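# Flip the folded sheet and lay it flat

## Task

Turn the folded paper sheet upside down and leave it lying flat on the table so that the corner folded back now sits on the underside. At the end both folds must be fully closed with their layers aligned, and the paper must have no other crease. Release the paper and pull the grippers away. It fails immediately if the paper drops on average about a finger's width below where it was last held, or double that in a single drop, whether it was let go or slipped quickly from a weak grip, and also if any part of the paper extends beyond the table edge. A result that holds only because the robot is pinning it does not count, and everything must settle shortly after you stop.

## Robot and tools

Robot: two arms, left_arm and right_arm, each ending in a two-finger gripper. The names are labels only and do not match sides of a camera image. The fingers point along the gripper's own +z axis and close along its own y axis. The reported end_effector_position is the spot between the finger pads, roughly 1 cm short of the fingertips.

Frames: result lines give each gripper's position in metres and orientation as a wxyz quaternion, in one scene frame. Its origin is on the tabletop midway between the arms, +z is up, +x reaches out over the table, and left_arm sits toward +y. Reported positions can be a little wrong, more so when an arm is stretched far.

Command row (used by both motion tools): always 14 numbers, each between -1 and 1, even when one arm stays idle. Order: left_arm dx, dy, dz, rx, ry, rz, opening, then right_arm dx, dy, dz, rx, ry, rz, opening. The first six of each arm are an offset, not a pose: a displacement and rotation expressed in that gripper's own axes, relative to its measured pose when the action began. A value of 1.0 equals 0.6 m for dx, dy, dz and 180 degrees for the rotation; rx, ry, rz form a single rotation vector. The opening is absolute: +1 is fully open (0.094 m), -1 is closed. A row may optionally carry 12 extra numbers from 0 to 1, which scale each joint's stiffness, left_arm's six then right_arm's six in Joint positions order; they persist until changed.

execute_actions(actions): a list of actions run one after another. Each action is a table of up to 15 rows; each row lasts one 1/30 s step, and if fewer than 15 are given the last row is repeated. Every row in an action is an offset from that action's starting pose, not from the row before. For the first action in a call, the start is the last pose a result showed. An empty list just returns current state and images.

move(target, speed, blocking): target is one 14-number row as above, offsets from the pose in the latest result. Each gripper travels in a straight line toward its target, both finishing at the same time, over 0.5 to 10 s; anything longer is cut off at 10 s before arrival. speed is the path's top speed in m/s, 0.002 to 0.5, default 0.25; turning is capped at twice that value in rad/s. The opening is applied when the move begins. Paths do not avoid obstacles or the other arm, grippers lag and may overshoot the speed, especially with a near-straight arm. Faster contact and targets placed deeper past a surface press harder. blocking=false returns after 0.5 s while motion continues; further moves or actions are refused until a result shows it ended, so use wait or stop. The result adds a move: line giving the outcome (done, off_target, moving, held, fault), any limits (paced means the sent pose was clipped; held means a check blocked steps, after which the arm may surge fast), and each gripper's distance from its target. If only one arm is named, the other finished fine.

wait(seconds): 0 to 10; lets the scene run with arms holding their last command; ends early if a running move finishes. stop(): brakes a running move; fast arms need room; fingers keep moving. zoom_image(camera, region): camera is cam_high (504x504), cam_left_wrist or cam_right_wrist (616x616); region is [x0, y0, x1, y1] pixels from the top-left, at most 504 by 504. finished_scene(scene): ends the current scene, given by its number; irreversible; the result reports success.

Controller behaviour: each step the commanded pose is clipped to within 70 mm and 16 degrees of the measured pose, then solved by damped inverse kinematics, favouring position over orientation. Large offsets may need several actions, since the arm only continues up to its last clipped pose. Elbows never lock fully straight. Hand target lines show where each arm is currently being driven. Arms often finish a centimetre or more low; zero offsets let them creep down. To hold an arm still, send the correcting offset toward its desired pose in a reply's first call and zeros afterwards, increasing the lift if it still sags. A pose unreachable line means the clearance check altered or blocked that arm's command. Step readings list positions at some steps; HELD marks a step where that arm was held back. FAULT lines mean an arm stopped.

Gripping: grip_measured is the finger opening on the command scale. Readings may be off by about 1 mm per gripper, consistently. To hold something, command an opening below grip_measured, about 0.03 lower for a firm hold, less for a light one. Paper is thin, so grip force on it is reduced.

Avoid: letting paper fall or slip from a loose grip, pushing any paper past the table edge, arms colliding or pushing each other, slamming or hard presses, and leaving anything moving. Long loaded holds heat motors: MOTOR HOT appears from 85 °C and at 100 °C the arm drops (OVER-TEMPERATURE FAULT). The robot keeps executing the last command while you think. Joint torque readings include offsets, noise and friction, so treat them loosely.

Each tool is called after "Call:" in YAML: its name, and indented under it one key for each argument.

## Session

Call:
execute_actions:
  actions: []

Scene clock: 0.00 s.
left_arm: end_effector_position=(+0.4967, +0.3408, +0.4874) grip_measured=+1.000 end_effector_quat_wxyz=(+0.705, -0.047, +0.706, +0.054) | right_arm: end_effector_position=(+0.4974, -0.2670, +0.4884) grip_measured=+1.000 end_effector_quat_wxyz=(+0.700, -0.060, +0.710, +0.050)
Joint positions: left_arm=[ 0.014  1.048  1.035  0.013 -0.012  0.01   0.094] | right_arm=[-0.011  1.04   1.041 -0.016 -0.011 -0.013  0.094]
Joint velocities: left_arm=[-0.005 -0.005  0.007  0.017 -0.007 -0.022  0.   ] | right_arm=[-0.015 -0.005 -0.007  0.007 -0.007 -0.066  0.   ]
Joint torques (N m, as the arm reports them, + toward a larger angle): no reading
Motor temperatures (°C, as the motors report them): left_arm=[18 20 19 19 19 22] | right_arm=[20 20 21 21 19 19]
Hand target (left_arm): +0.495, +0.341, +0.512; +0.720, -0.046, +0.690, +0.055
Hand target (right_arm): +0.498, -0.267, +0.503; +0.709, -0.059, +0.701, +0.051
Joint stiffness scale: left_arm=[1. 1. 1. 1. 1. 1.] | right_arm=[1. 1. 1. 1. 1. 1.]

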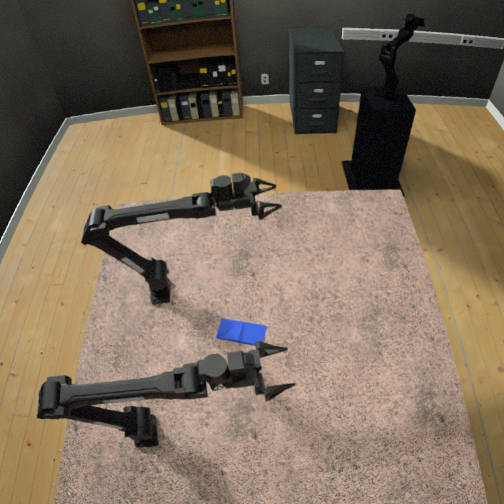

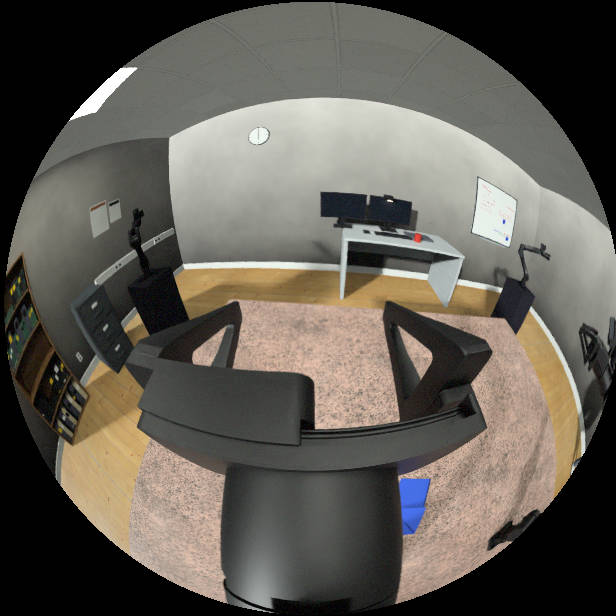

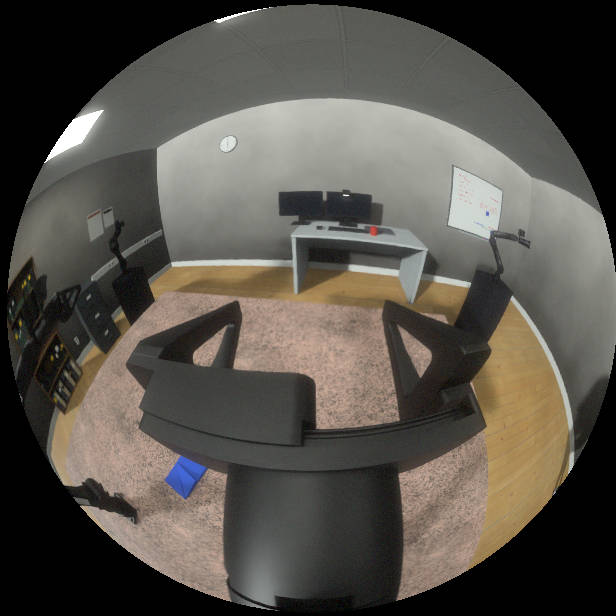

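Call:
move:
  target: [0.695,-0.335,-0.228,-0.138,0.47,-0.292,-1, 0.695,0.464,-0.234,-0.028,0.395,0.328,0]
  speed: 0.2

Scene clock: 21.73 s.
left_arm: end_effector_position=(+0.3849, +0.1285, +0.0702) grip_measured=-0.991 end_effector_quat_wxyz=(+0.000, -0.469, +0.872, -0.140) | right_arm: end_effector_position=(+0.3180, -0.0171, +0.0799) grip_measured=+0.002 end_effector_quat_wxyz=(+0.069, +0.222, +0.905, +0.355)
Joint positions: left_arm=[-0.375  1.486  0.918 -0.807  0.204 -1.266  0.   ] | right_arm=[ 0.508  1.399  0.682 -0.17  -0.313  1.257  0.047]
Joint velocities: left_arm=[ 0.005  0.005 -0.022  0.022 -0.051 -0.007 -0.002] | right_arm=[-0.024 -0.005 -0.007  0.002  0.007  0.051  0.   ]
Joint torques (N m, as the arm reports them, + toward a larger angle): left_arm=[ -1.41 -11.68   8.44   1.38   0.31  -0.07] | right_arm=[ -0.47 -10.46   8.13   2.18  -0.18  -0.03]
Motor temperatures (°C, as the motors report them): left_arm=[18 20 22 19 19 22] | right_arm=[20 20 25 21 19 19]
Hand target (left_arm): +0.385, +0.124, +0.071; +0.001, -0.470, +0.870, -0.145
Hand target (right_arm): +0.316, -0.015, +0.074; +0.064, +0.227, +0.904, +0.356
Off the commanded pose (left_arm): 0.005 m, 1 deg.
Off the commanded pose (right_arm): 0.013 m, 1 deg.
Joint stiffness scale: left_arm=[1. 1. 1. 1. 1. 1.] | right_arm=[1. 1. 1. 1. 1. 1.]
move: off_target (right_arm)

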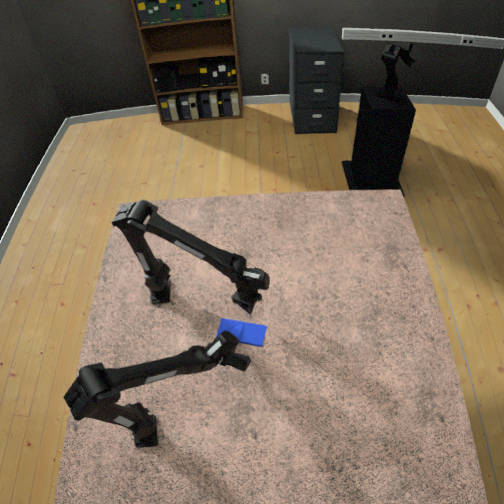

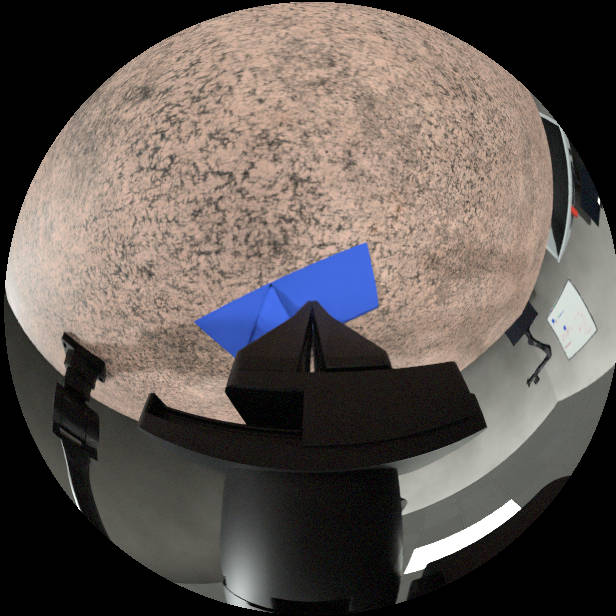

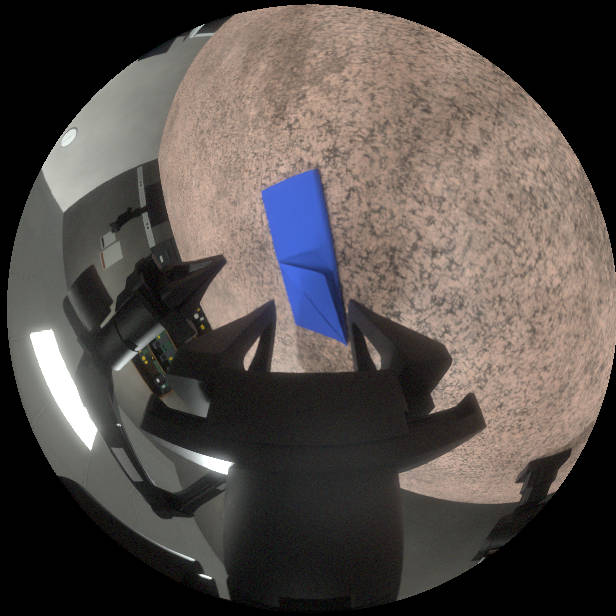

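Call:
move:
  target: [0.035,0,0.125,0,0,0,-1, 0,-0.05,0.09,0,0,0,0]
  speed: 0.05

Call:
move:
  target: [0,0,0.012,0,0,0,-1, 0,0.04,0.055,0,0,0,0]
  speed: 0.02

Scene clock: 29.97 s.
left_arm: end_effector_position=(+0.3858, +0.0955, +0.0090) grip_measured=-0.991 end_effector_quat_wxyz=(+0.003, -0.468, +0.872, -0.144) | right_arm: end_effector_position=(+0.3276, -0.0037, +0.0296) grip_measured=+0.002 end_effector_quat_wxyz=(+0.074, +0.218, +0.905, +0.358)
Joint positions: left_arm=[-0.453  1.616  0.868 -0.604  0.189 -1.342  0.   ] | right_arm=[ 0.521  1.562  0.669  0.018 -0.303  1.26   0.047]
Joint velocities: left_arm=[-0.015  0.015 -0.007  0.002  0.051  0.051 -0.   ] | right_arm=[-0.005 -0.005 -0.002 -0.002 -0.051  0.051 -0.002]
Joint torques (N m, as the arm reports them, + toward a larger angle): left_arm=[ -1.57 -11.02   7.14   1.35   0.03  -0.02] | right_arm=[ -0.35 -11.28   6.8    2.21   0.06  -0.05]
Motor temperatures (°C, as the motors report them): left_arm=[18 20 21 19 19 22] | right_arm=[20 20 24 21 19 19]
Hand target (left_arm): +0.382, +0.093, +0.002; +0.000, -0.469, +0.872, -0.141
Hand target (right_arm): +0.324, -0.003, +0.021; +0.069, +0.222, +0.905, +0.355
Off the commanded pose (left_arm): 0.009 m, 1 deg.
Off the commanded pose (right_arm): 0.011 m, 1 deg.
Joint stiffness scale: left_arm=[1. 1. 1. 1. 1. 1.] | right_arm=[1. 1. 1. 1. 1. 1.]
move: off_target (right_arm)

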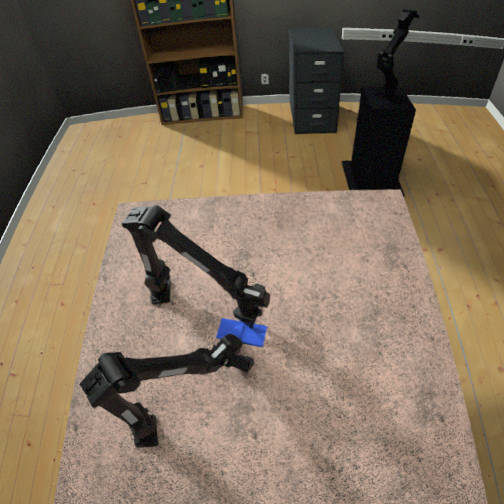

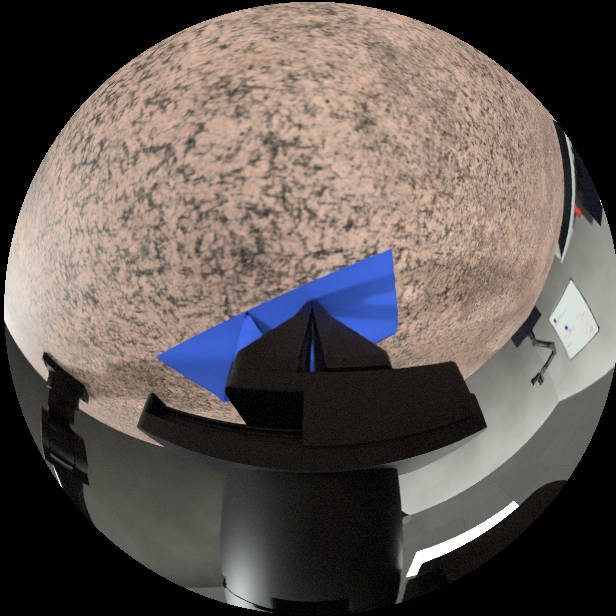

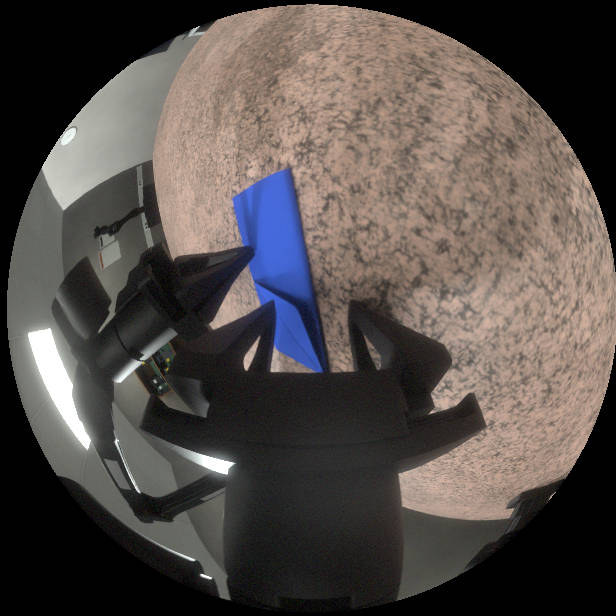

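Scene clock: 32.27 s.
left_arm: end_effector_position=(+0.3870, +0.0951, +0.0091) grip_measured=-0.991 end_effector_quat_wxyz=(+0.004, -0.468, +0.872, -0.146) | right_arm: end_effector_position=(+0.3389, +0.0206, +0.0272) grip_measured=+0.002 end_effector_quat_wxyz=(+0.076, +0.214, +0.906, +0.358)
Joint positions: left_arm=[-0.453  1.616  0.868 -0.599  0.189 -1.342  0.   ] | right_arm=[ 0.551  1.619  0.733  0.019 -0.282  1.275  0.047]
Joint velocities: left_arm=[-0.005 -0.005 -0.007 -0.007  0.007 -0.022 -0.001] | right_arm=[-0.005 -0.005 -0.012 -0.007 -0.051  0.051 -0.   ]
Joint torques (N m, as the arm reports them, + toward a larger angle): left_arm=[ -1.04 -10.96   7.59   1.42   0.11   0.05] | right_arm=[ -0.13 -10.23  10.45   1.73   0.13  -0.04]
Motor temperatures (°C, as the motors report them): left_arm=[18 20 21 19 19 22] | right_arm=[20 20 24 21 19 19]
Hand target (left_arm): +0.387, +0.094, +0.002; +0.003, -0.468, +0.872, -0.144
Hand target (right_arm): +0.346, +0.031, +0.022; +0.074, +0.218, +0.905, +0.358
Off the commanded pose (left_arm): 0.007 m, 0 deg.
Off the commanded pose (right_arm): 0.014 m, 1 deg.
Joint stiffness scale: left_arm=[1. 1. 1. 1. 1. 1.] | right_arm=[1. 1. 1. 1. 1. 1.]
move: off_target (right_arm)

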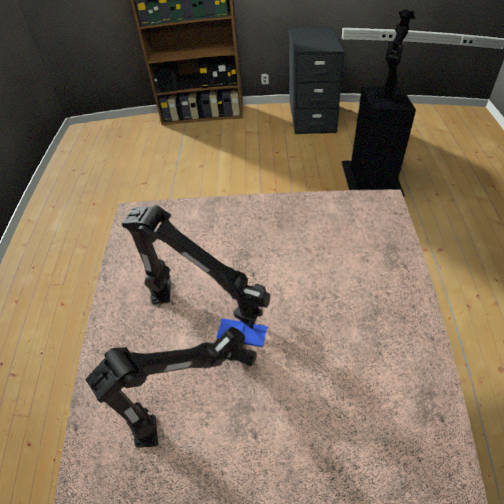

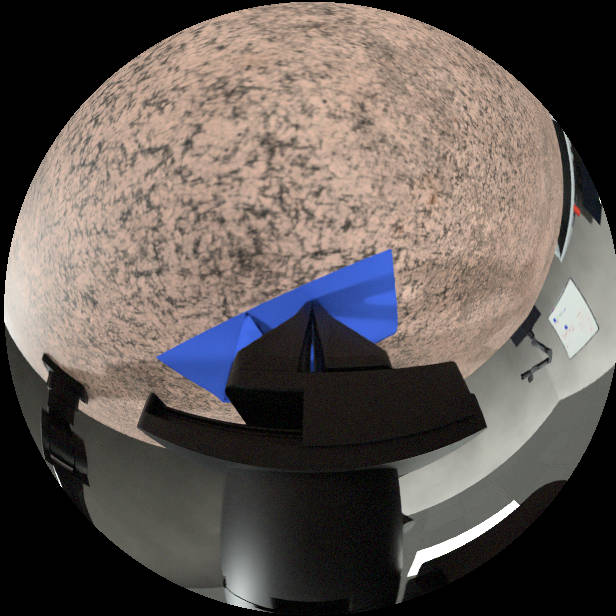

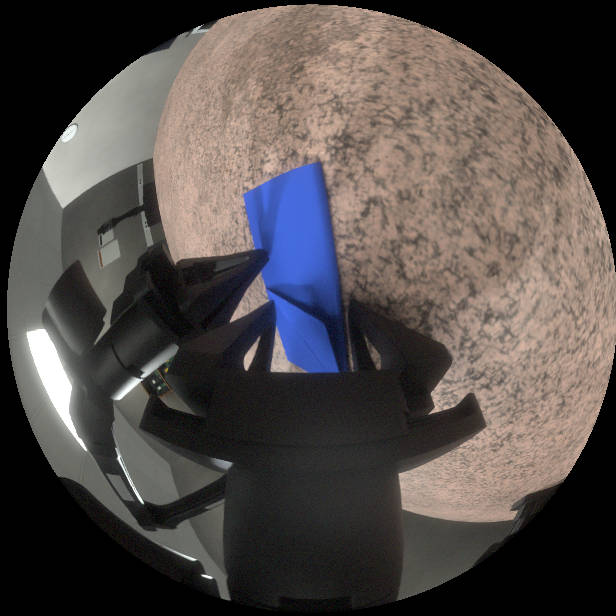

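Call:
move:
  target: [-0.005,0,0.015,0,0.08,0,-1, 0.008,0.036,0.054,0,0,0,0]
  speed: 0.04

Call:
execute_actions:
  actions:
    - [[0,0,0.012,0,0,0,-1,0,0,0,0,0,0,-0.25]]
    - [[0,0,0.012,0,0,0,-1,0,0,0,0,0,0,-0.5]]

Call:
zoom_image:
  camera: "cam_right_wrist"
  region: [200,150,420,370]

Scene clock: 44.37 s.
left_arm: end_effector_position=(+0.3832, +0.0939, +0.0086) grip_measured=-0.992 end_effector_quat_wxyz=(-0.100, -0.447, +0.864, -0.212) | right_arm: end_effector_position=(+0.3469, +0.0450, +0.0275) grip_measured=+0.002 end_effector_quat_wxyz=(+0.081, +0.210, +0.906, +0.359)
Joint positions: left_arm=[-0.36   1.668  0.899 -0.661  0.453 -1.23   0.   ] | right_arm=[ 0.584  1.663  0.791  0.019 -0.257  1.293  0.047]
Joint velocities: left_arm=[-0.005  0.005  0.002 -0.012  0.007  0.051 -0.001] | right_arm=[ 0.015 -0.005 -0.007  0.007  0.051 -0.022 -0.   ]
Joint torques (N m, as the arm reports them, + toward a larger angle): left_arm=[-0.35 -9.42  9.57  0.5   0.1   0.25] | right_arm=[ -0.03 -10.82  10.43   1.77   0.11  -0.08]
Motor temperatures (°C, as the motors report them): left_arm=[18 20 21 19 19 22] | right_arm=[20 20 24 21 19 19]
Hand target (left_arm): +0.389, +0.095, -0.000; -0.105, -0.445, +0.866, -0.204
Hand target (right_arm): +0.352, +0.056, +0.019; +0.077, +0.214, +0.906, +0.357
Off the commanded pose (left_arm): 0.011 m, 1 deg.
Off the commanded pose (right_arm): 0.016 m, 1 deg.
Joint stiffness scale: left_arm=[1. 1. 1. 1. 1. 1.] | right_arm=[1. 1. 1. 1. 1. 1.]
move: off_target (left_arm, right_arm)

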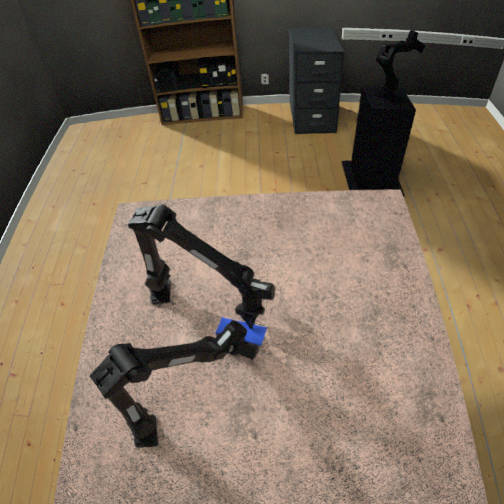

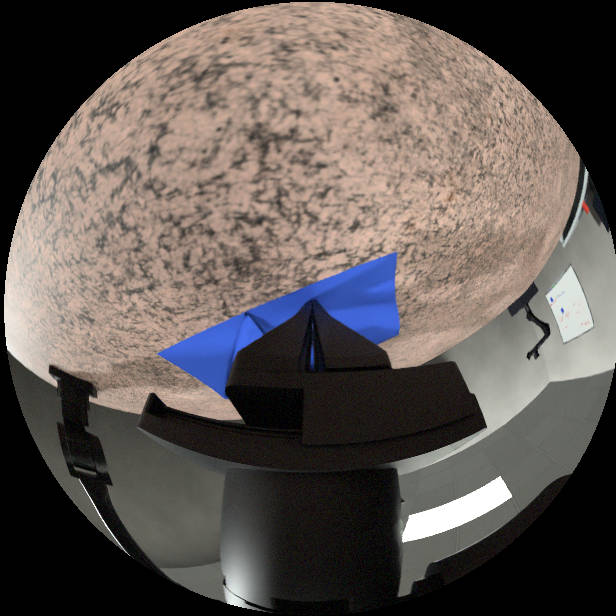

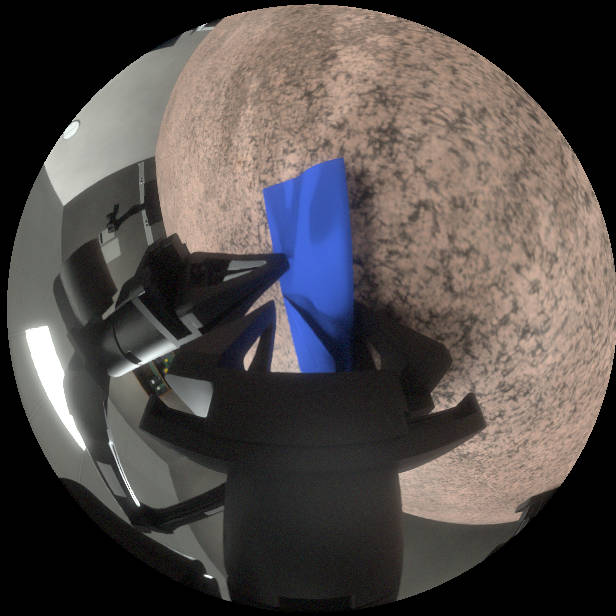

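Scene clock: 45.37 s.
left_arm: end_effector_position=(+0.3843, +0.0932, +0.0091) grip_measured=-0.992 end_effector_quat_wxyz=(-0.099, -0.446, +0.863, -0.215) | right_arm: end_effector_position=(+0.3469, +0.0450, +0.0275) grip_measured=-0.498 end_effector_quat_wxyz=(+0.081, +0.210, +0.906, +0.359)
Joint positions: left_arm=[-0.36   1.668  0.899 -0.656  0.456 -1.23   0.   ] | right_arm=[ 0.584  1.663  0.791  0.019 -0.257  1.293  0.024]
Joint velocities: left_arm=[-0.015  0.005  0.002 -0.027  0.007 -0.022  0.002] | right_arm=[-0.005 -0.005 -0.017  0.002 -0.007 -0.037  0.   ]
Joint torques (N m, as the arm reports them, + toward a larger angle): left_arm=[ -1.41 -11.71   7.23   1.44   0.22   0.  ] | right_arm=[ -0.88 -15.04   7.74   1.44  -0.04  -0.18]
Motor temperatures (°C, as the motors report them): left_arm=[18 20 21 19 19 22] | right_arm=[20 20 24 21 19 19]
Hand target (left_arm): +0.384, +0.090, +0.003; -0.100, -0.446, +0.864, -0.213
Hand target (right_arm): +0.347, +0.045, +0.027; +0.081, +0.210, +0.906, +0.359
Off the commanded pose (left_arm): 0.007 m, 0 deg.
Off the commanded pose (right_arm): 0.000 m, 0 deg.
Joint stiffness scale: left_arm=[1. 1. 1. 1. 1. 1.] | right_arm=[1. 1. 1. 1. 1. 1.]
Step readings (end_effector_position; steps 1 to 15: 1st action; 16 to 30: 2nd action):
0: left_arm (+0.3832, +0.0939, +0.0086) | right_arm (+0.3469, +0.0450, +0.0275)
1: left_arm (+0.3835, +0.0937, +0.0089) | right_arm (+0.3469, +0.0450, +0.0275)
2: left_arm (+0.3836, +0.0936, +0.0089) | right_arm (+0.3469, +0.0450, +0.0275)
4: left_arm (+0.3838, +0.0935, +0.0089) | right_arm (+0.3469, +0.0450, +0.0275)
8: left_arm (+0.3838, +0.0935, +0.0089) | right_arm (+0.3469, +0.0450, +0.0275)
15: left_arm (+0.3838, +0.0935, +0.0089) | right_arm (+0.3469, +0.0450, +0.0275)
16: left_arm (+0.3838, +0.0935, +0.0090) | right_arm (+0.3469, +0.0450, +0.0275)
17: left_arm (+0.3839, +0.0933, +0.0091) | right_arm (+0.3469, +0.0450, +0.0275)
19: left_arm (+0.3842, +0.0932, +0.0091) | right_arm (+0.3469, +0.0450, +0.0275)
23: left_arm (+0.3843, +0.0932, +0.0091) | right_arm (+0.3469, +0.0450, +0.0275)
30: end_effector_position above

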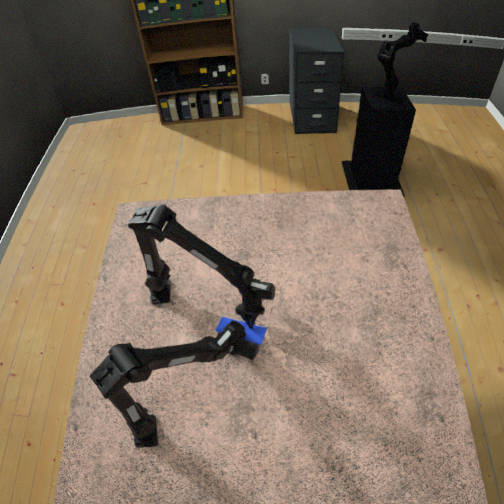

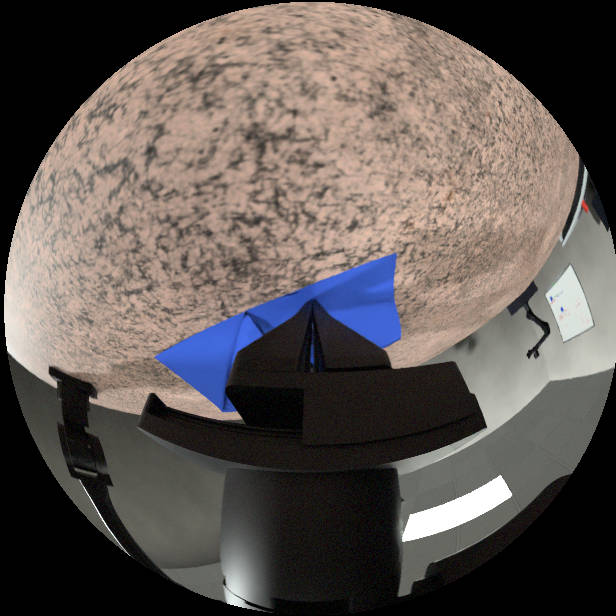

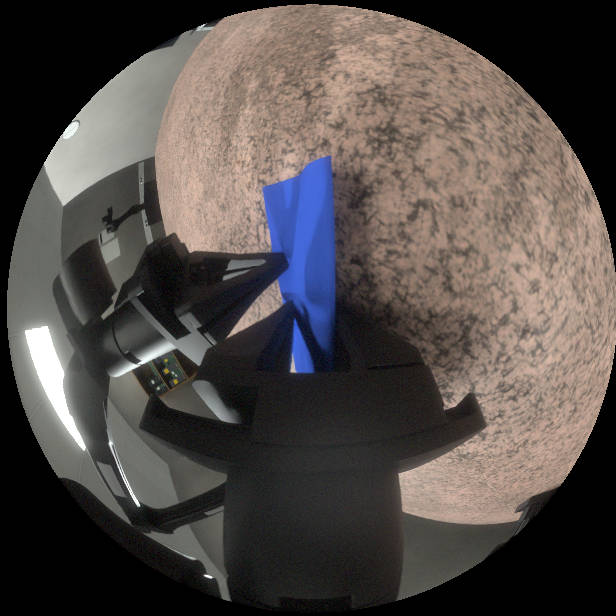

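Region (200, 150, 420, 370) of cam_right_wrist's 616x616 image, scaled by 2.291, with more detail than that image has.

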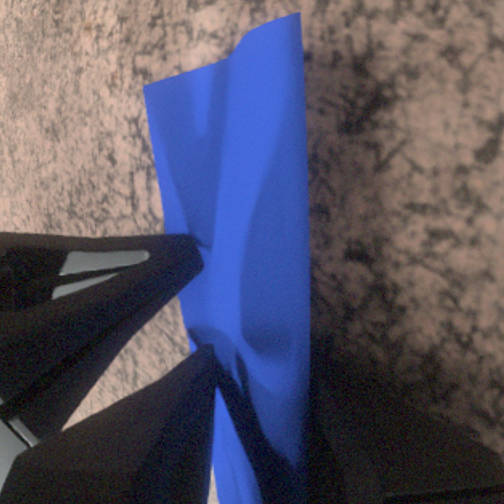

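Call:
execute_actions:
  actions:
    - [[0,0,0.012,0,0,0,-1,0,0,0,0,0,0,-0.75]]
    - [[0,0,0,0,0,0,-1,0,0,0,0,0,0,-1]]
    - [[0,0,-0.06,0,0,0,-1,0,0,0,0,0,0,-1]]

Call:
move:
  target: [-0.1,0,-0.15,0,0,0,-1, 0,0.03,-0.07,-0.04,0,0,-1]
  speed: 0.07

Scene clock: 52.87 s.
left_arm: end_effector_position=(+0.3761, +0.1113, +0.0323) grip_measured=-0.992 end_effector_quat_wxyz=(-0.105, -0.452, +0.861, -0.209) | right_arm: end_effector_position=(+0.3469, +0.0450, +0.0275) grip_measured=-0.979 end_effector_quat_wxyz=(+0.081, +0.210, +0.906, +0.359)
Joint positions: left_arm=[-0.322  1.604  0.899 -0.753  0.46  -1.198  0.   ] | right_arm=[ 0.584  1.663  0.791  0.019 -0.257  1.293  0.001]
Joint velocities: left_arm=[-0.005 -0.005  0.017  0.002 -0.037  0.007 -0.002] | right_arm=[-0.005 -0.015  0.012  0.002  0.051  0.125 -0.001]
Joint torques (N m, as the arm reports them, + toward a larger angle): left_arm=[ -0.62 -12.85   9.63   0.48   0.48   0.24] | right_arm=[ -1.08 -15.05   7.74   1.45  -0.04  -0.18]
Motor temperatures (°C, as the motors report them): left_arm=[18 20 21 19 19 22] | right_arm=[20 21 23 21 19 19]
Hand target (left_arm): +0.384, +0.110, +0.041; -0.098, -0.445, +0.863, -0.216
Hand target (right_arm): +0.347, +0.045, +0.027; +0.081, +0.210, +0.906, +0.359
Off the commanded pose (left_arm): 0.012 m, 1 deg.
Off the commanded pose (right_arm): 0.000 m, 0 deg.
Joint stiffness scale: left_arm=[1. 1. 1. 1. 1. 1.] | right_arm=[1. 1. 1. 1. 1. 1.]
Step readings (end_effector_position; steps 1 to 15: 1st action; 16 to 30: 2nd action; 31 to 45: 3rd action):
0: left_arm (+0.3843, +0.0932, +0.0091) | right_arm (+0.3469, +0.0450, +0.0275)
1: left_arm (+0.3843, +0.0931, +0.0092) | right_arm (+0.3469, +0.0450, +0.0275)
2: left_arm (+0.3846, +0.0930, +0.0093) | right_arm (+0.3469, +0.0450, +0.0275)
4: left_arm (+0.3849, +0.0928, +0.0093) | right_arm (+0.3469, +0.0450, +0.0275)
8: left_arm (+0.3850, +0.0928, +0.0094) | right_arm (+0.3469, +0.0450, +0.0275)
15: left_arm (+0.3850, +0.0928, +0.0094) | right_arm (+0.3469, +0.0450, +0.0275)
16: left_arm (+0.3850, +0.0927, +0.0094) | right_arm (+0.3469, +0.0450, +0.0275)
17: left_arm (+0.3850, +0.0927, +0.0094) | right_arm (+0.3469, +0.0450, +0.0275)
19: left_arm (+0.3850, +0.0927, +0.0094) | right_arm (+0.3469, +0.0450, +0.0275)
23: left_arm (+0.3850, +0.0927, +0.0094) | right_arm (+0.3469, +0.0450, +0.0275)
30: left_arm (+0.3850, +0.0927, +0.0094) | right_arm (+0.3469, +0.0450, +0.0275)
31: left_arm (+0.3823, +0.0940, +0.0106) | right_arm (+0.3469, +0.0450, +0.0275)
32: left_arm (+0.3781, +0.0967, +0.0131) | right_arm (+0.3469, +0.0450, +0.0275)
34: left_arm (+0.3741, +0.1031, +0.0198) | right_arm (+0.3469, +0.0450, +0.0275)
38: left_arm (+0.3766, +0.1107, +0.0317) | right_arm (+0.3469, +0.0450, +0.0275)
45: end_effector_position above

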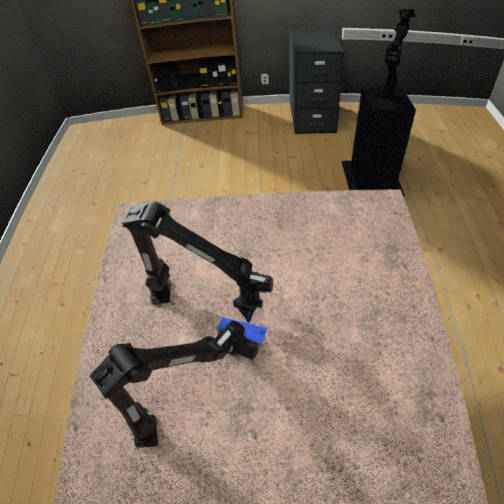

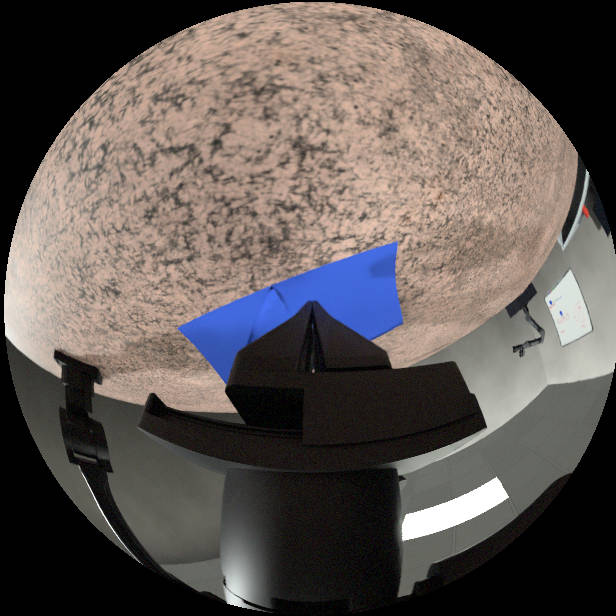

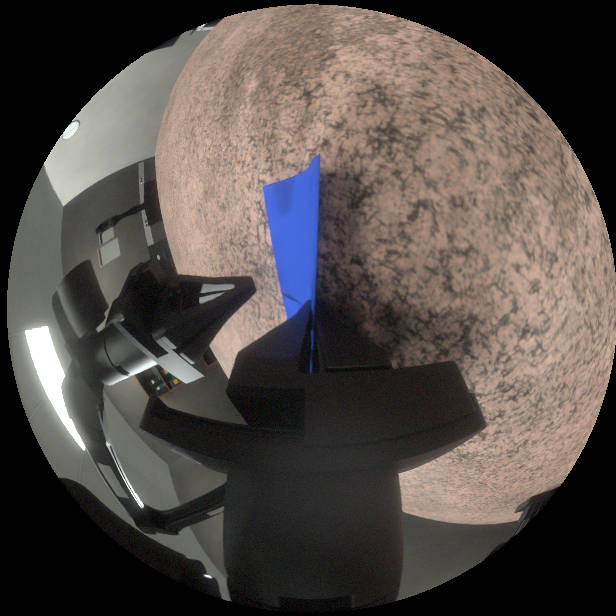

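Scene clock: 54.77 s.
left_arm: end_effector_position=(+0.3873, +0.1955, +0.0676) grip_measured=-0.992 end_effector_quat_wxyz=(-0.130, -0.462, +0.856, -0.193) | right_arm: end_effector_position=(+0.3381, +0.0335, +0.0658) grip_measured=-0.979 end_effector_quat_wxyz=(+0.092, +0.198, +0.887, +0.407)
Joint positions: left_arm=[-0.112  1.597  1.007 -1.033  0.468 -0.972  0.   ] | right_arm=[ 0.564  1.549  0.718  0.079 -0.306  1.293  0.001]
Joint velocities: left_arm=[ 0.005 -0.005 -0.007  0.007  0.022 -0.095 -0.001] | right_arm=[-0.024  0.005 -0.012 -0.002 -0.007  0.007 -0.   ]
Joint torques (N m, as the arm reports them, + toward a larger angle): left_arm=[ -0.05 -13.92  12.59   0.24   0.49   0.23] | right_arm=[ -1.77 -14.46   7.48   2.4   -0.19  -0.06]
Motor temperatures (°C, as the motors report them): left_arm=[18 20 21 19 19 22] | right_arm=[20 21 23 21 19 19]
Hand target (left_arm): +0.408, +0.197, +0.089; -0.106, -0.452, +0.861, -0.208
Hand target (right_arm): +0.340, +0.031, +0.070; +0.095, +0.204, +0.882, +0.415
Off the commanded pose (left_arm): 0.032 m, 4 deg.
Off the commanded pose (right_arm): 0.006 m, 1 deg.
Joint stiffness scale: left_arm=[1. 1. 1. 1. 1. 1.] | right_arm=[1. 1. 1. 1. 1. 1.]
move: off_target (left_arm)

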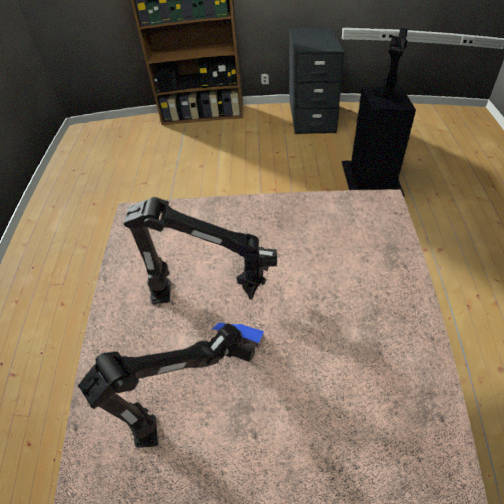

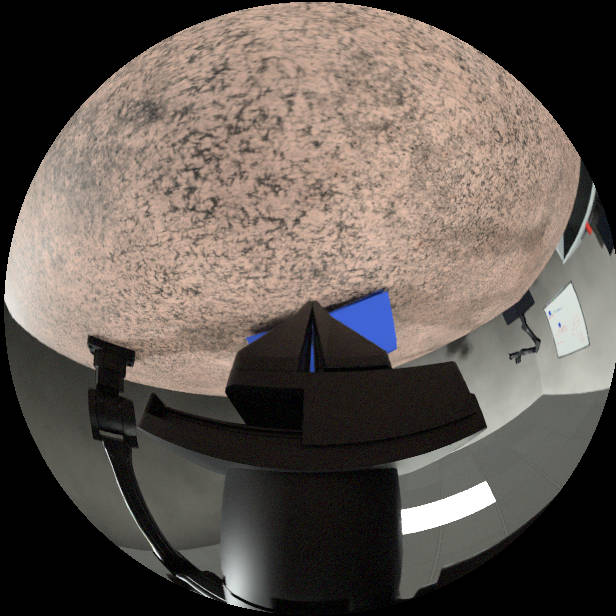

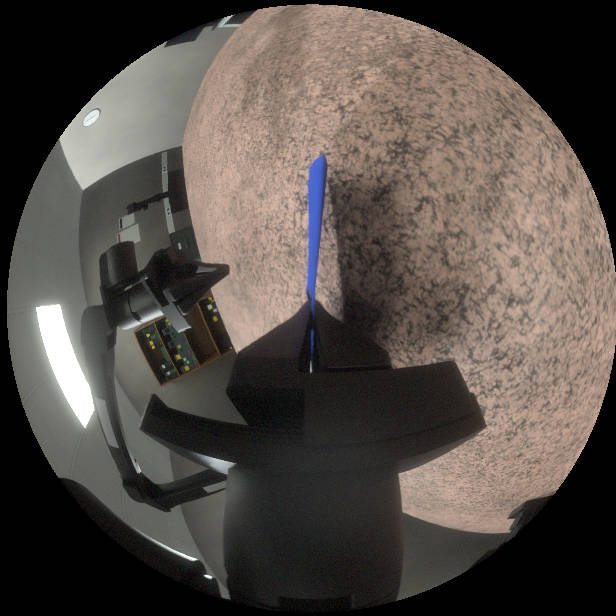

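Call:
move:
  target: [0,0,0,0,0,0,-1, 0,0.12,-0.14,0,0,-0.03,-1]
  speed: 0.1

Call:
move:
  target: [0,0,0,0,0,0,-1, 0,0,0,0,0,-0.96,-1]
  speed: 0.35

Call:
move:
  target: [0,0,0,0,0,0,-1, 0,0.12,0.11,0.04,0,0,-1]
  speed: 0.07

Scene clock: 67.47 s.
left_arm: end_effector_position=(+0.3872, +0.1955, +0.0676) grip_measured=-0.992 end_effector_quat_wxyz=(-0.130, -0.460, +0.857, -0.193) | right_arm: end_effector_position=(+0.3161, +0.0099, +0.1524) grip_measured=-0.979 end_effector_quat_wxyz=(+0.098, +0.165, +0.900, +0.391)
Joint positions: left_arm=[-0.112  1.597  1.007 -1.033  0.468 -0.969  0.   ] | right_arm=[ 0.554  1.291  0.764 -0.262 -0.314  1.203  0.001]
Joint velocities: left_arm=[ 0.005 -0.015  0.007  0.007  0.066  0.066  0.   ] | right_arm=[ 0.005  0.015 -0.007 -0.002  0.007 -0.022 -0.001]
Joint torques (N m, as the arm reports them, + toward a larger angle): left_arm=[ -0.72 -12.76   8.21   0.51   0.34   0.05] | right_arm=[ -1.7  -10.52  14.18   0.82  -0.17  -0.34]
Motor temperatures (°C, as the motors report them): left_arm=[18 20 22 19 19 22] | right_arm=[20 21 23 21 19 19]
Hand target (left_arm): +0.387, +0.196, +0.068; -0.130, -0.462, +0.856, -0.193
Hand target (right_arm): +0.329, +0.017, +0.175; +0.112, +0.156, +0.895, +0.402
Off the commanded pose (left_arm): 0.000 m, 0 deg.
Off the commanded pose (right_arm): 0.028 m, 2 deg.
Joint stiffness scale: left_arm=[1. 1. 1. 1. 1. 1.] | right_arm=[1. 1. 1. 1. 1. 1.]
move: off_target (right_arm)

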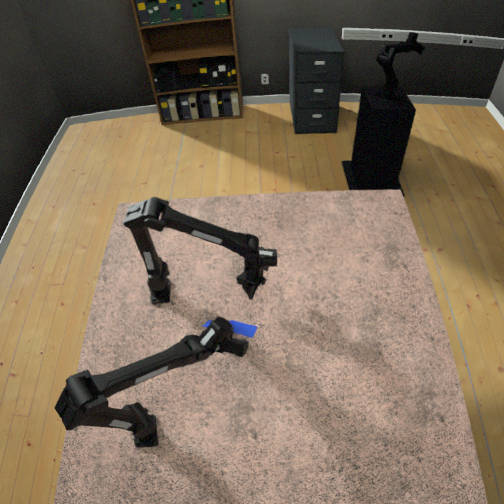

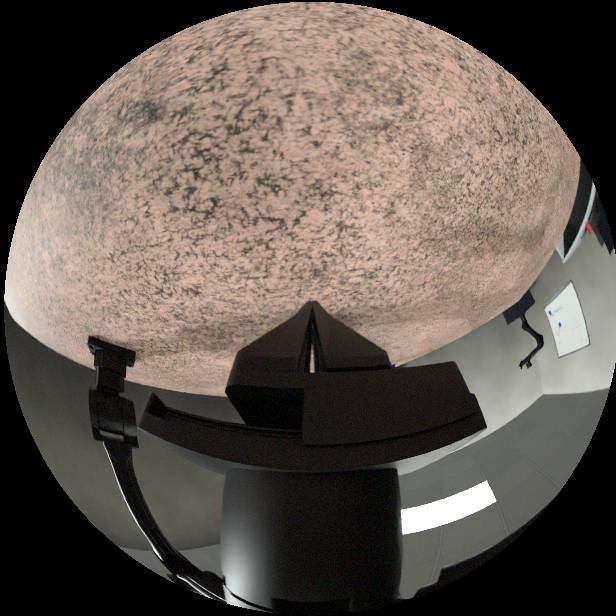

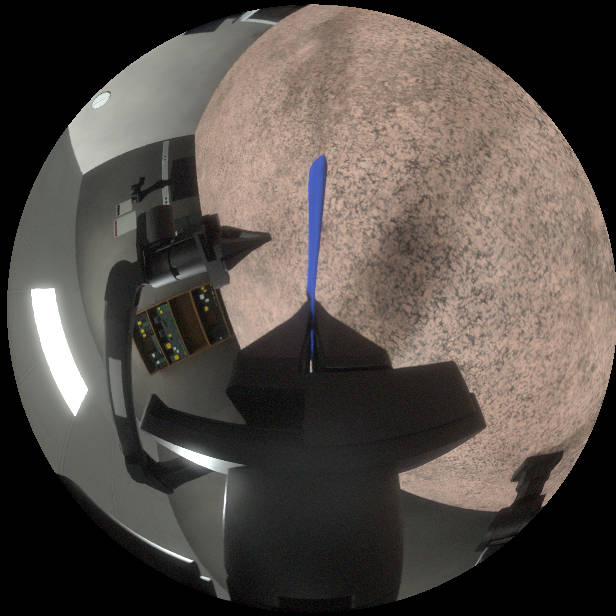

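Scene clock: 72.43 s.
left_arm: end_effector_position=(+0.3872, +0.1955, +0.0676) grip_measured=-0.992 end_effector_quat_wxyz=(-0.130, -0.460, +0.857, -0.193) | right_arm: end_effector_position=(+0.3161, +0.0099, +0.1524) grip_measured=-0.979 end_effector_quat_wxyz=(-0.397, +0.886, -0.229, +0.070)
Joint positions: left_arm=[-0.112  1.597  1.007 -1.033  0.468 -0.969  0.   ] | right_arm=[ 0.554  1.291  0.764 -0.262 -0.314 -1.795  0.001]
Joint velocities: left_arm=[-0.015  0.005  0.017 -0.012 -0.022  0.007 -0.001] | right_arm=[-0.005  0.005  0.012 -0.002  0.051  0.007  0.   ]
Joint torques (N m, as the arm reports them, + toward a larger angle): left_arm=[ -0.71 -12.78   8.2    0.5    0.34   0.08] | right_arm=[ -0.92 -10.73   9.97   1.43  -0.18  -0.17]
Motor temperatures (°C, as the motors report them): left_arm=[18 20 22 19 19 22] | right_arm=[20 21 24 21 19 19]
Hand target (left_arm): +0.387, +0.195, +0.068; -0.130, -0.460, +0.857, -0.193
Hand target (right_arm): +0.316, +0.010, +0.152; -0.396, +0.888, -0.221, +0.074
Off the commanded pose (left_arm): 0.000 m, 0 deg.
Off the commanded pose (right_arm): 0.000 m, 1 deg.
Joint stiffness scale: left_arm=[1. 1. 1. 1. 1. 1.] | right_arm=[1. 1. 1. 1. 1. 1.]
move: done

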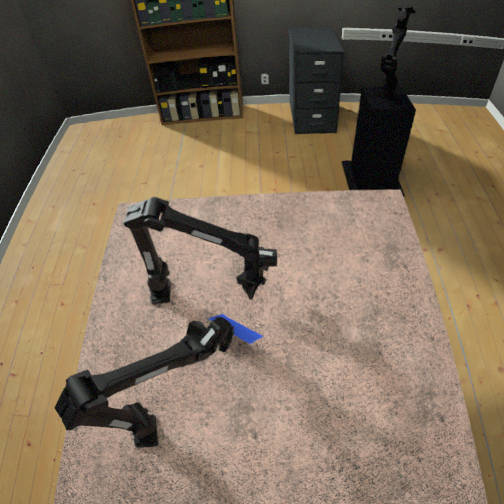

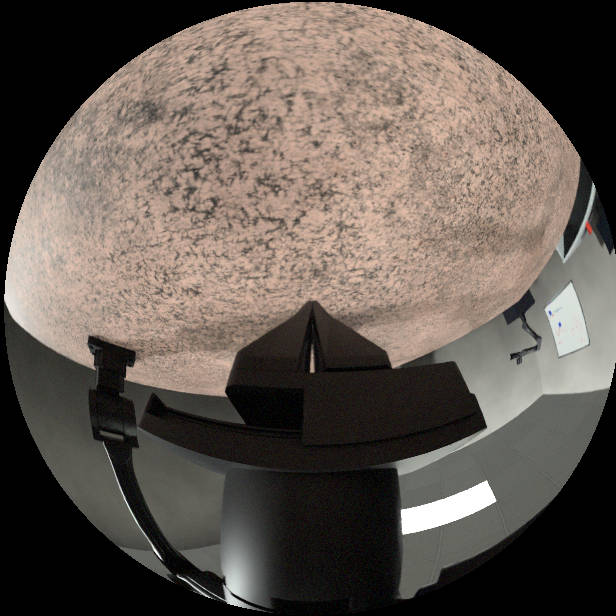

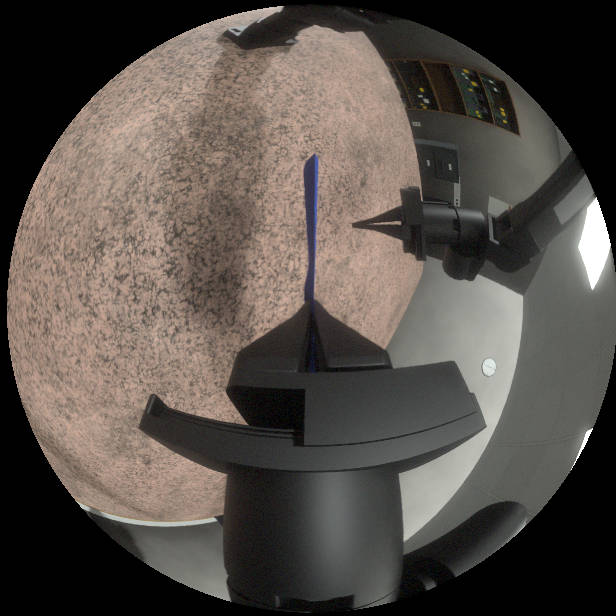

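Scene clock: 74.17 s.
left_arm: end_effector_position=(+0.3872, +0.1955, +0.0676) grip_measured=-0.992 end_effector_quat_wxyz=(-0.130, -0.460, +0.857, -0.193) | right_arm: end_effector_position=(+0.3150, +0.0128, +0.0607) grip_measured=-0.979 end_effector_quat_wxyz=(-0.450, +0.861, -0.219, +0.091)
Joint positions: left_arm=[-0.112  1.597  1.007 -1.033  0.468 -0.969  0.   ] | right_arm=[ 0.554  1.511  0.577  0.276 -0.332 -1.768  0.001]
Joint velocities: left_arm=[-0.015 -0.005 -0.002 -0.012  0.037 -0.007 -0.001] | right_arm=[ 0.005 -0.005  0.007 -0.012 -0.007 -0.095  0.001]
Joint torques (N m, as the arm reports them, + toward a larger angle): left_arm=[ -0.72 -12.78   8.2    0.5    0.35   0.09] | right_arm=[ -0.62 -10.25   6.77   2.57  -0.28   0.1 ]
Motor temperatures (°C, as the motors report them): left_arm=[18 20 22 19 19 22] | right_arm=[20 21 23 21 19 19]
Hand target (left_arm): +0.387, +0.195, +0.068; -0.130, -0.460, +0.857, -0.193
Hand target (right_arm): +0.312, +0.014, +0.055; -0.451, +0.860, -0.224, +0.085
Off the commanded pose (left_arm): 0.000 m, 0 deg.
Off the commanded pose (right_arm): 0.007 m, 1 deg.
Joint stiffness scale: left_arm=[1. 1. 1. 1. 1. 1.] | right_arm=[1. 1. 1. 1. 1. 1.]
move: done

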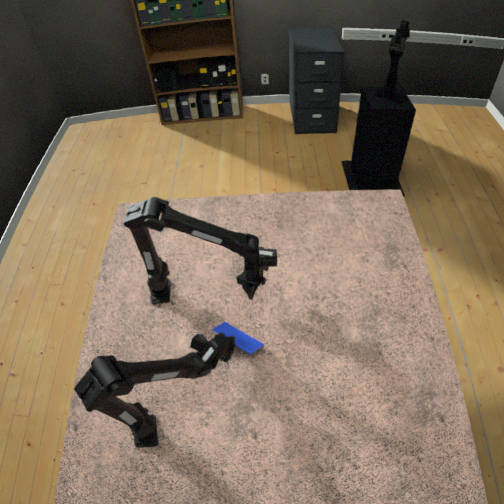

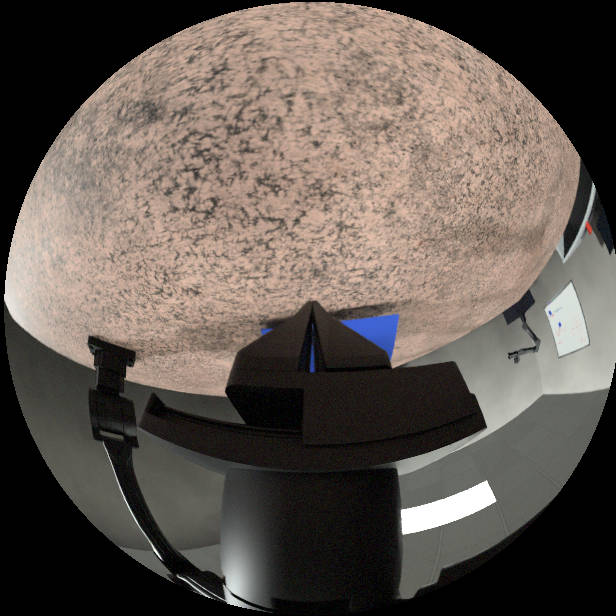

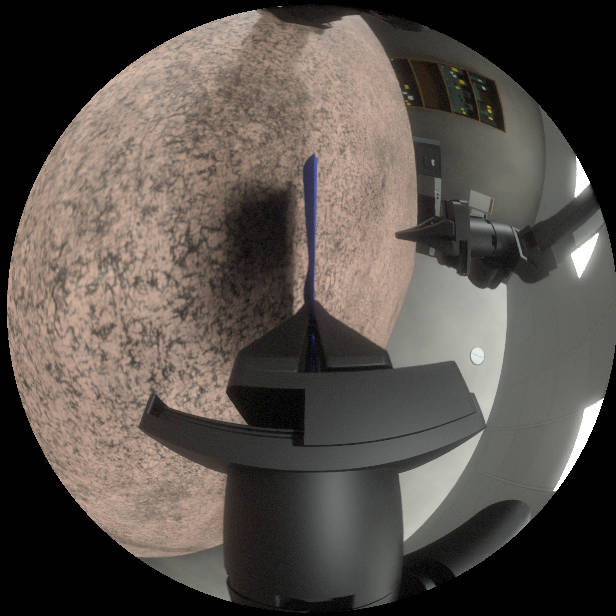

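Call:
move:
  target: [0.21,-0.03,0.155,0,0,0,-1, 0,0.085,0,-0.045,0,0,-1]
  speed: 0.05

Scene clock: 87.27 s.
left_arm: end_effector_position=(+0.3315, +0.0530, +0.0374) grip_measured=-0.992 end_effector_quat_wxyz=(-0.134, -0.459, +0.858, -0.190) | right_arm: end_effector_position=(+0.3030, -0.0041, +0.0341) grip_measured=-0.979 end_effector_quat_wxyz=(-0.406, +0.883, -0.223, +0.080)
Joint positions: left_arm=[-0.491  1.558  0.858 -0.748  0.454 -1.385  0.   ] | right_arm=[ 0.549  1.522  0.559  0.2   -0.315 -1.805  0.001]
Joint velocities: left_arm=[-0.005 -0.005 -0.007  0.012 -0.051  0.037 -0.   ] | right_arm=[-0.005 -0.015 -0.002 -0.012 -0.051  0.037 -0.001]
Joint torques (N m, as the arm reports them, + toward a larger angle): left_arm=[ -0.91 -13.25   7.36   1.11   0.19  -0.04] | right_arm=[-1.74 -9.47  6.22  0.86 -0.05 -0.17]
Motor temperatures (°C, as the motors report them): left_arm=[18 20 21 19 19 22] | right_arm=[20 21 23 21 19 19]
Hand target (left_arm): +0.332, +0.051, +0.041; -0.128, -0.461, +0.856, -0.195
Hand target (right_arm): +0.299, -0.012, +0.020; -0.389, +0.890, -0.226, +0.074
Off the commanded pose (left_arm): 0.003 m, 1 deg.
Off the commanded pose (right_arm): 0.018 m, 2 deg.
Joint stiffness scale: left_arm=[1. 1. 1. 1. 1. 1.] | right_arm=[1. 1. 1. 1. 1. 1.]
move: off_target (right_arm)

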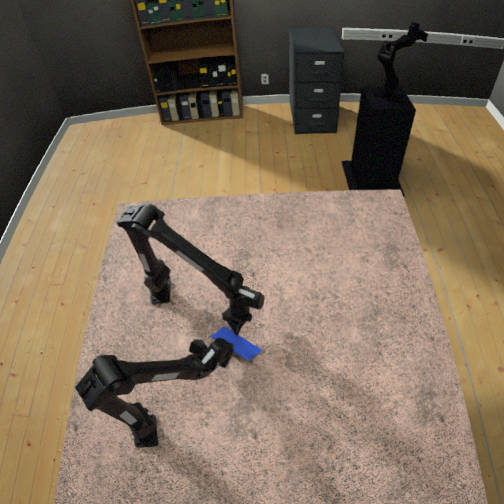

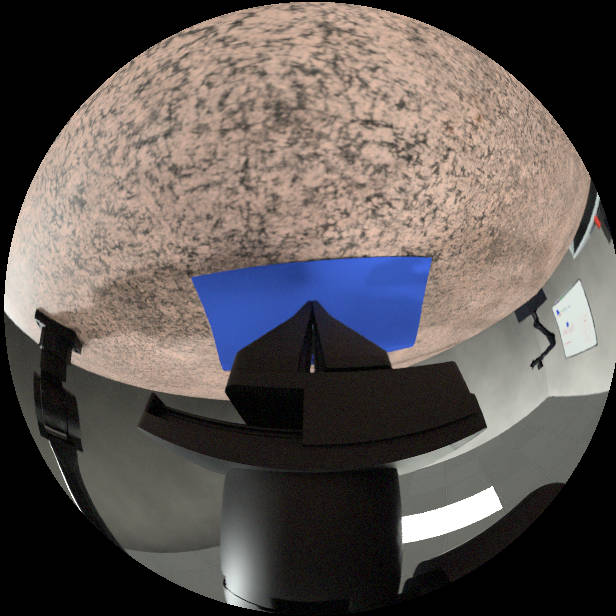

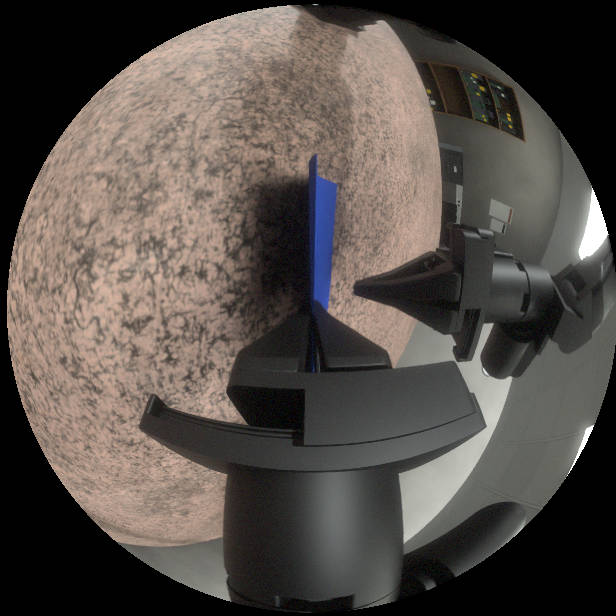

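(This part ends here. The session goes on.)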